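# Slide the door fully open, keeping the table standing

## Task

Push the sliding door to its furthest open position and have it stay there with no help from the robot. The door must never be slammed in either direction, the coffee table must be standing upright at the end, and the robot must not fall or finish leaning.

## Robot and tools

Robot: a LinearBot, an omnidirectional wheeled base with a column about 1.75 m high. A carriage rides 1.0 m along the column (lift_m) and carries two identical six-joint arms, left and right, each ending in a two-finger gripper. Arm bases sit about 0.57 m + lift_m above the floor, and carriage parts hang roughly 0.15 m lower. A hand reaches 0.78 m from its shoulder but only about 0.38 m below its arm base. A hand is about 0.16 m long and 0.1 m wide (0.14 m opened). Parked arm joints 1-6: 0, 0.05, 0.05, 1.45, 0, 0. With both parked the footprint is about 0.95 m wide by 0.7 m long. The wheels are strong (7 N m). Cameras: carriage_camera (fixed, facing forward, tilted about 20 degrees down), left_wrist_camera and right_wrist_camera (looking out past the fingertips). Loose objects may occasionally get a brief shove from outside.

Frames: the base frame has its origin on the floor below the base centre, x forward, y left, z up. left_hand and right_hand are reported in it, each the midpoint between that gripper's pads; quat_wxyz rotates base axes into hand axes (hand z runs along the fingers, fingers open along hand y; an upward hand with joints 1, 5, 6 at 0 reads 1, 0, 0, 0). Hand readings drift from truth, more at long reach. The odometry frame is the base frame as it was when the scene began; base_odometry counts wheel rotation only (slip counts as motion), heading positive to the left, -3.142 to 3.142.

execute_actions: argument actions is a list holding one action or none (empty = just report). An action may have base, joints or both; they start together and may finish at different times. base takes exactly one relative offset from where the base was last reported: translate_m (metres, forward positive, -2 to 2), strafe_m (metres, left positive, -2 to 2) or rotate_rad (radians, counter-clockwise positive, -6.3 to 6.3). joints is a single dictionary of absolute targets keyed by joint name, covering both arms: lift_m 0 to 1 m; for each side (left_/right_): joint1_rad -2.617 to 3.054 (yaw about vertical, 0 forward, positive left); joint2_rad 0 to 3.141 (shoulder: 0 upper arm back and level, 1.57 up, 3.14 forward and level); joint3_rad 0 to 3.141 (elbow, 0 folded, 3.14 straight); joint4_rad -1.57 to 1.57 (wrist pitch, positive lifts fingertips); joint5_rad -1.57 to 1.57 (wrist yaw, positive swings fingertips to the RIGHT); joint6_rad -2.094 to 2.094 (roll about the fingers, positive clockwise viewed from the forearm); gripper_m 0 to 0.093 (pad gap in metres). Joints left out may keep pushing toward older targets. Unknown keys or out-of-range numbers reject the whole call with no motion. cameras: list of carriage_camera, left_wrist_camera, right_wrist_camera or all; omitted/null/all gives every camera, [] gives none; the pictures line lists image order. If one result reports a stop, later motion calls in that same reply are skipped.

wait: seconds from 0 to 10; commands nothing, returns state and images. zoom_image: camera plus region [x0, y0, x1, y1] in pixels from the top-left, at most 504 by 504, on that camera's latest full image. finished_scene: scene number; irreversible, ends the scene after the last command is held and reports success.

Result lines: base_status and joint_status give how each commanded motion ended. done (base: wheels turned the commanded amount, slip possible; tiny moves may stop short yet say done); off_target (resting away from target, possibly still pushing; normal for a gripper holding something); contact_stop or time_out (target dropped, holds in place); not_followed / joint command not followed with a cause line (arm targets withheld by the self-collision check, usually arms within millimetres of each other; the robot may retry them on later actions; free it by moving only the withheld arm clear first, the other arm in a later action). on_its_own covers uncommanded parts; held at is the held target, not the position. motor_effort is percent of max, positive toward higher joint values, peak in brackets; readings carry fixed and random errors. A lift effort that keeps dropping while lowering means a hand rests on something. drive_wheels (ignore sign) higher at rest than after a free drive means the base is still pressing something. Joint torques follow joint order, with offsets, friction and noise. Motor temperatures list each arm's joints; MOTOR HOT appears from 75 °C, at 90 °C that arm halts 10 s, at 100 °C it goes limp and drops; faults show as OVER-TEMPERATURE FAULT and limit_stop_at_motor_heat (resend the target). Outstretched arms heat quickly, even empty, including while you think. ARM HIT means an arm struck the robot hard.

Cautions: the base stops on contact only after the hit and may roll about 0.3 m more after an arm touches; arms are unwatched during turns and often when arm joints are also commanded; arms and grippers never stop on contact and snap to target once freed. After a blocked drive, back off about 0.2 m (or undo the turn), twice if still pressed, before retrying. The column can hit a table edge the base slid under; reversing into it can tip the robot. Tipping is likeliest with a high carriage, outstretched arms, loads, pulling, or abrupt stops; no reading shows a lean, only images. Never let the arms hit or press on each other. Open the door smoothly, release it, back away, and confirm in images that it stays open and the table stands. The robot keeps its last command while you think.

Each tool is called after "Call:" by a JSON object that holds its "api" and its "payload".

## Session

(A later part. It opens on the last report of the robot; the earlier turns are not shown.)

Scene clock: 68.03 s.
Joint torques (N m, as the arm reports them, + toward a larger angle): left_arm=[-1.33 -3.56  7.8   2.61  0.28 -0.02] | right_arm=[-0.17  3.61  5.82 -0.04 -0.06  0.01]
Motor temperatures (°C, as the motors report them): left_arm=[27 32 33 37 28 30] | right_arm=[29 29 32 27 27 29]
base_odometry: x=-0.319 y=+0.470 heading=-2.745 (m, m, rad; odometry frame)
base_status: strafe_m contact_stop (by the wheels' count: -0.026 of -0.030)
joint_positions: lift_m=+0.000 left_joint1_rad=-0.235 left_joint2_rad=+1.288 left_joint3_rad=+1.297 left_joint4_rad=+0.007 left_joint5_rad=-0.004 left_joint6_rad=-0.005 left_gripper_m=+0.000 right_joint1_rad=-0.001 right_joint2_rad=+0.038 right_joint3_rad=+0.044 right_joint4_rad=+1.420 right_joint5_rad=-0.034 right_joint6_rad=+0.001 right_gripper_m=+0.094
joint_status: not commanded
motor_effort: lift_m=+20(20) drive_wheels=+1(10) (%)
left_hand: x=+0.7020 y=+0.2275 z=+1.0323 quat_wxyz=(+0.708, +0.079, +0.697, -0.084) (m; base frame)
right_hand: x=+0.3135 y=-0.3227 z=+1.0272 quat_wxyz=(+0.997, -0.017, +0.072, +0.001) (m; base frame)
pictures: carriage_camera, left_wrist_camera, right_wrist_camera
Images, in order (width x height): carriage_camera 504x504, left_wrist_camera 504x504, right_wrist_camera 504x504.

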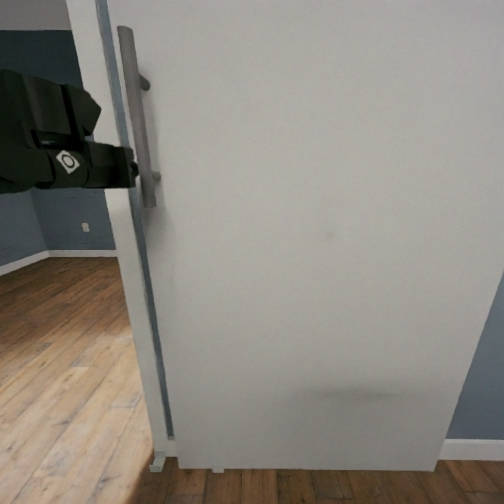

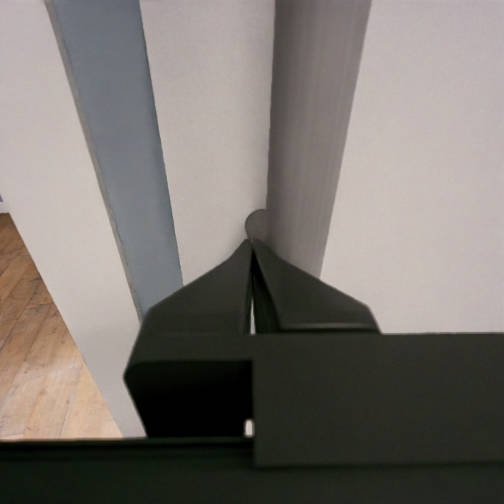

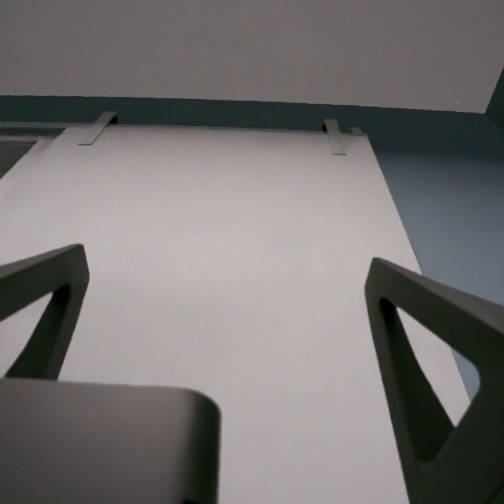

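Still a few centimetres left.

Call:
{"api": "execute_actions", "payload": {"actions": [{"joints":{"left_joint1_rad":-0.31}}]}}

Call:
{"api": "execute_actions", "payload": {"actions": [{"joints":{"left_joint1_rad":-0.37}}]}}

Scene clock: 71.03 s.
Joint torques (N m, as the arm reports them, + toward a larger angle): left_arm=[-1.68 -3.83  7.91  2.6   0.34 -0.05] | right_arm=[-0.19  3.67  5.85 -0.05 -0.05  0.02]
Motor temperatures (°C, as the motors report them): left_arm=[27 32 33 37 28 30] | right_arm=[29 29 32 27 27 29]
base_odometry: x=-0.319 y=+0.470 heading=-2.745 (m, m, rad; odometry frame)
base_status: not commanded
joint_positions: lift_m=+0.000 left_joint1_rad=-0.292 left_joint2_rad=+1.288 left_joint3_rad=+1.297 left_joint4_rad=+0.007 left_joint5_rad=-0.012 left_joint6_rad=-0.005 left_gripper_m=+0.000 right_joint1_rad=-0.001 right_joint2_rad=+0.038 right_joint3_rad=+0.044 right_joint4_rad=+1.420 right_joint5_rad=-0.034 right_joint6_rad=+0.001 right_gripper_m=+0.094
joint_status: all done
motor_effort: lift_m=+20(20) drive_wheels=+2(2) (%)
left_hand: x=+0.6960 y=+0.2049 z=+1.0323 quat_wxyz=(+0.705, +0.096, +0.695, -0.101) (m; base frame)
right_hand: x=+0.3135 y=-0.3227 z=+1.0272 quat_wxyz=(+0.997, -0.017, +0.072, +0.001) (m; base frame)
pictures: carriage_camera, left_wrist_camera, right_wrist_camera
Images, in order (width x height): carriage_camera 504x504, left_wrist_camera 504x504, right_wrist_camera 504x504.

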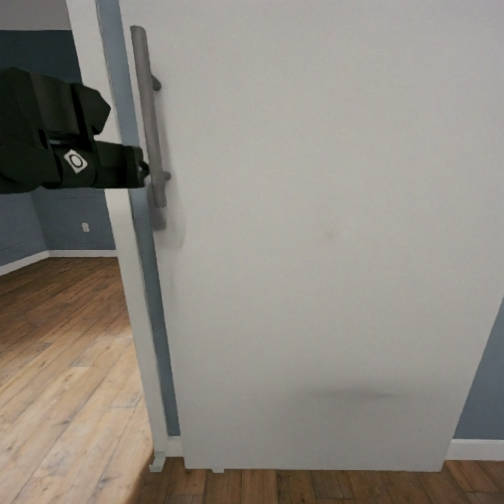

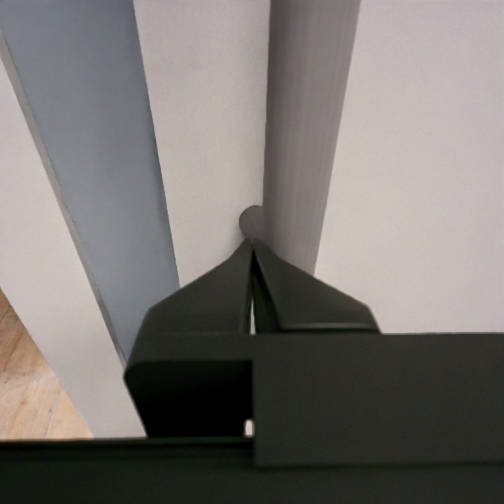

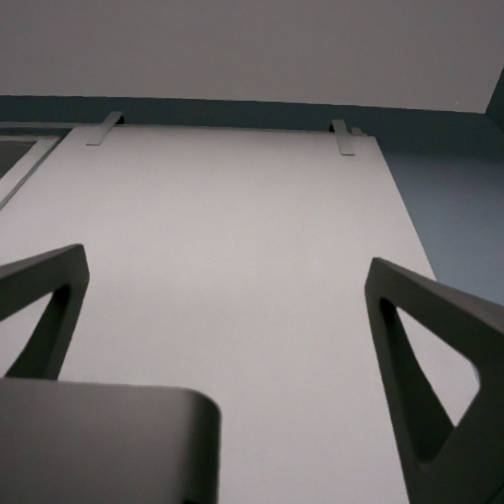

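Scene clock: 71.90 s.
Joint torques (N m, as the arm reports them, + toward a larger angle): left_arm=[-2.41 -3.9   8.03  2.55  0.76 -0.04] | right_arm=[-0.27  3.64  5.84 -0.06 -0.06  0.02]
Motor temperatures (°C, as the motors report them): left_arm=[27 32 33 37 28 30] | right_arm=[29 29 32 27 27 29]
base_odometry: x=-0.319 y=+0.470 heading=-2.745 (m, m, rad; odometry frame)
base_status: not commanded
joint_positions: lift_m=+0.000 left_joint1_rad=-0.343 left_joint2_rad=+1.288 left_joint3_rad=+1.297 left_joint4_rad=+0.007 left_joint5_rad=-0.051 left_joint6_rad=-0.005 left_gripper_m=+0.000 right_joint1_rad=-0.001 right_joint2_rad=+0.038 right_joint3_rad=+0.044 right_joint4_rad=+1.420 right_joint5_rad=-0.034 right_joint6_rad=+0.001 right_gripper_m=+0.094
joint_status: left_joint1_rad off_target (ended at -0.343, target -0.370)
motor_effort: lift_m=+20(20) drive_wheels=+2(2) (%)
left_hand: x=+0.6912 y=+0.1902 z=+1.0323 quat_wxyz=(+0.705, +0.100, +0.694, -0.105) (m; base frame)
right_hand: x=+0.3135 y=-0.3227 z=+1.0272 quat_wxyz=(+0.997, -0.017, +0.072, +0.001) (m; base frame)
pictures: carriage_camera, left_wrist_camera, right_wrist_camera
Images, in order (width x height): carriage_camera 504x504, left_wrist_camera 504x504, right_wrist_camera 504x504.

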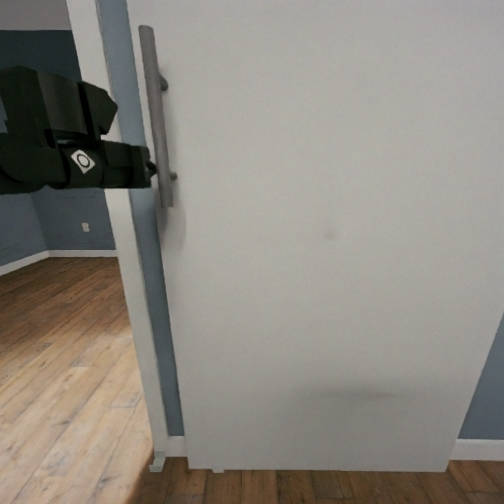

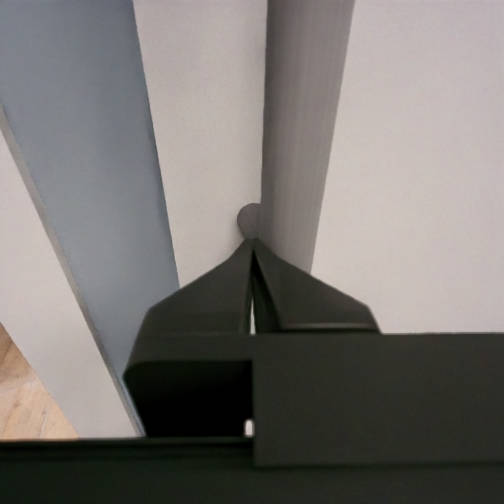

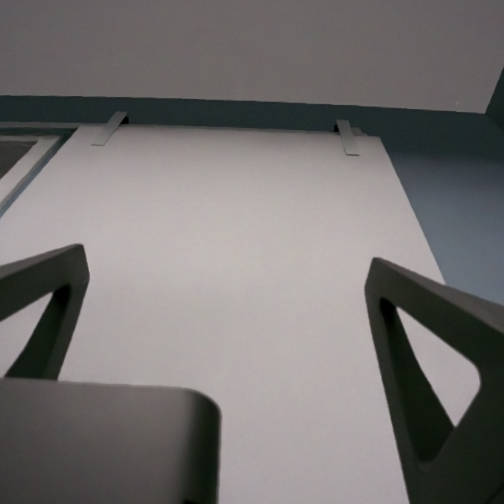

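At the stop. Release and check.

Call:
{"api": "execute_actions", "payload": {"actions": [{"joints":{"left_joint1_rad":-0.2}}], "cameras": []}}

Call:
{"api": "wait", "payload": {"seconds": 2}}

Scene clock: 74.67 s.
Joint torques (N m, as the arm reports them, + toward a larger angle): left_arm=[ 0.59 -3.89  7.86  2.63  0.13 -0.05] | right_arm=[-0.23  3.67  5.8  -0.06 -0.08  0.  ]
Motor temperatures (°C, as the motors report them): left_arm=[27 32 34 38 28 30] | right_arm=[29 29 32 27 27 29]
base_odometry: x=-0.319 y=+0.470 heading=-2.745 (m, m, rad; odometry frame)
base_status: not commanded
joint_positions: lift_m=+0.000 left_joint1_rad=-0.204 left_joint2_rad=+1.288 left_joint3_rad=+1.297 left_joint4_rad=+0.007 left_joint5_rad=+0.006 left_joint6_rad=-0.005 left_gripper_m=+0.000 right_joint1_rad=-0.001 right_joint2_rad=+0.038 right_joint3_rad=+0.044 right_joint4_rad=+1.420 right_joint5_rad=-0.034 right_joint6_rad=+0.001 right_gripper_m=+0.094
joint_status: all done
motor_effort: lift_m=+20(20) drive_wheels=+1(2) (%)
left_hand: x=+0.7046 y=+0.2392 z=+1.0323 quat_wxyz=(+0.709, +0.072, +0.698, -0.076) (m; base frame)
right_hand: x=+0.3135 y=-0.3227 z=+1.0272 quat_wxyz=(+0.997, -0.017, +0.072, +0.001) (m; base frame)
pictures: none
No camera images: the call's "cameras" was empty. Leave "cameras" out to get every camera's image.

Scene clock: 76.67 s.
Joint torques (N m, as the arm reports them, + toward a larger angle): left_arm=[ 0.36 -3.87  7.94  2.57  0.17 -0.05] | right_arm=[-0.26  3.71  5.85 -0.06 -0.06  0.  ]
Motor temperatures (°C, as the motors report them): left_arm=[27 32 34 38 28 30] | right_arm=[29 29 32 27 27 29]
base_odometry: x=-0.319 y=+0.470 heading=-2.745 (m, m, rad; odometry frame)
base_status: not commanded
joint_positions: lift_m=+0.000 left_joint1_rad=-0.204 left_joint2_rad=+1.288 left_joint3_rad=+1.297 left_joint4_rad=+0.007 left_joint5_rad=+0.007 left_joint6_rad=-0.005 left_gripper_m=+0.000 right_joint1_rad=-0.001 right_joint2_rad=+0.038 right_joint3_rad=+0.044 right_joint4_rad=+1.420 right_joint5_rad=-0.034 right_joint6_rad=+0.001 right_gripper_m=+0.094
joint_status: all done
motor_effort: lift_m=+20(20) drive_wheels=+1(2) (%)
left_hand: x=+0.7046 y=+0.2389 z=+1.0323 quat_wxyz=(+0.708, +0.072, +0.698, -0.077) (m; base frame)
right_hand: x=+0.3135 y=-0.3227 z=+1.0272 quat_wxyz=(+0.997, -0.017, +0.072, +0.001) (m; base frame)
wait: 2.00 s; at rest by 0.27 s
pictures: carriage_camera, left_wrist_camera, right_wrist_camera
Images, in order (width x height): carriage_camera 504x504, left_wrist_camera 504x504, right_wrist_camera 504x504.

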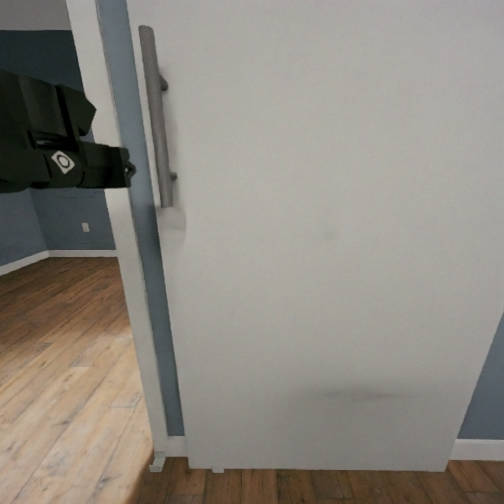

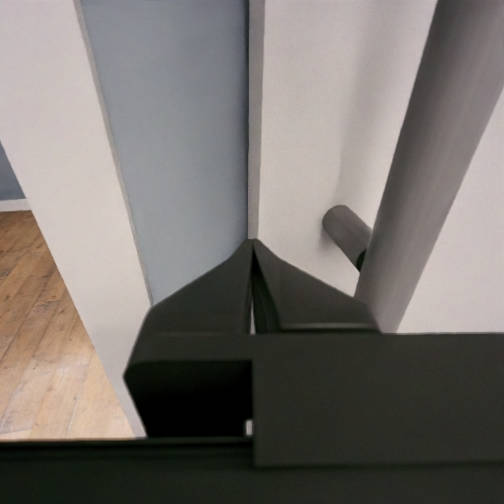

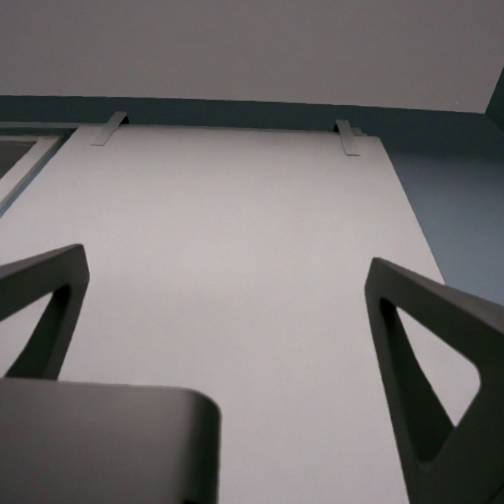

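Call:
{"api": "finished_scene", "payload": {"scene": 1}}

The scene is finished: the task was done.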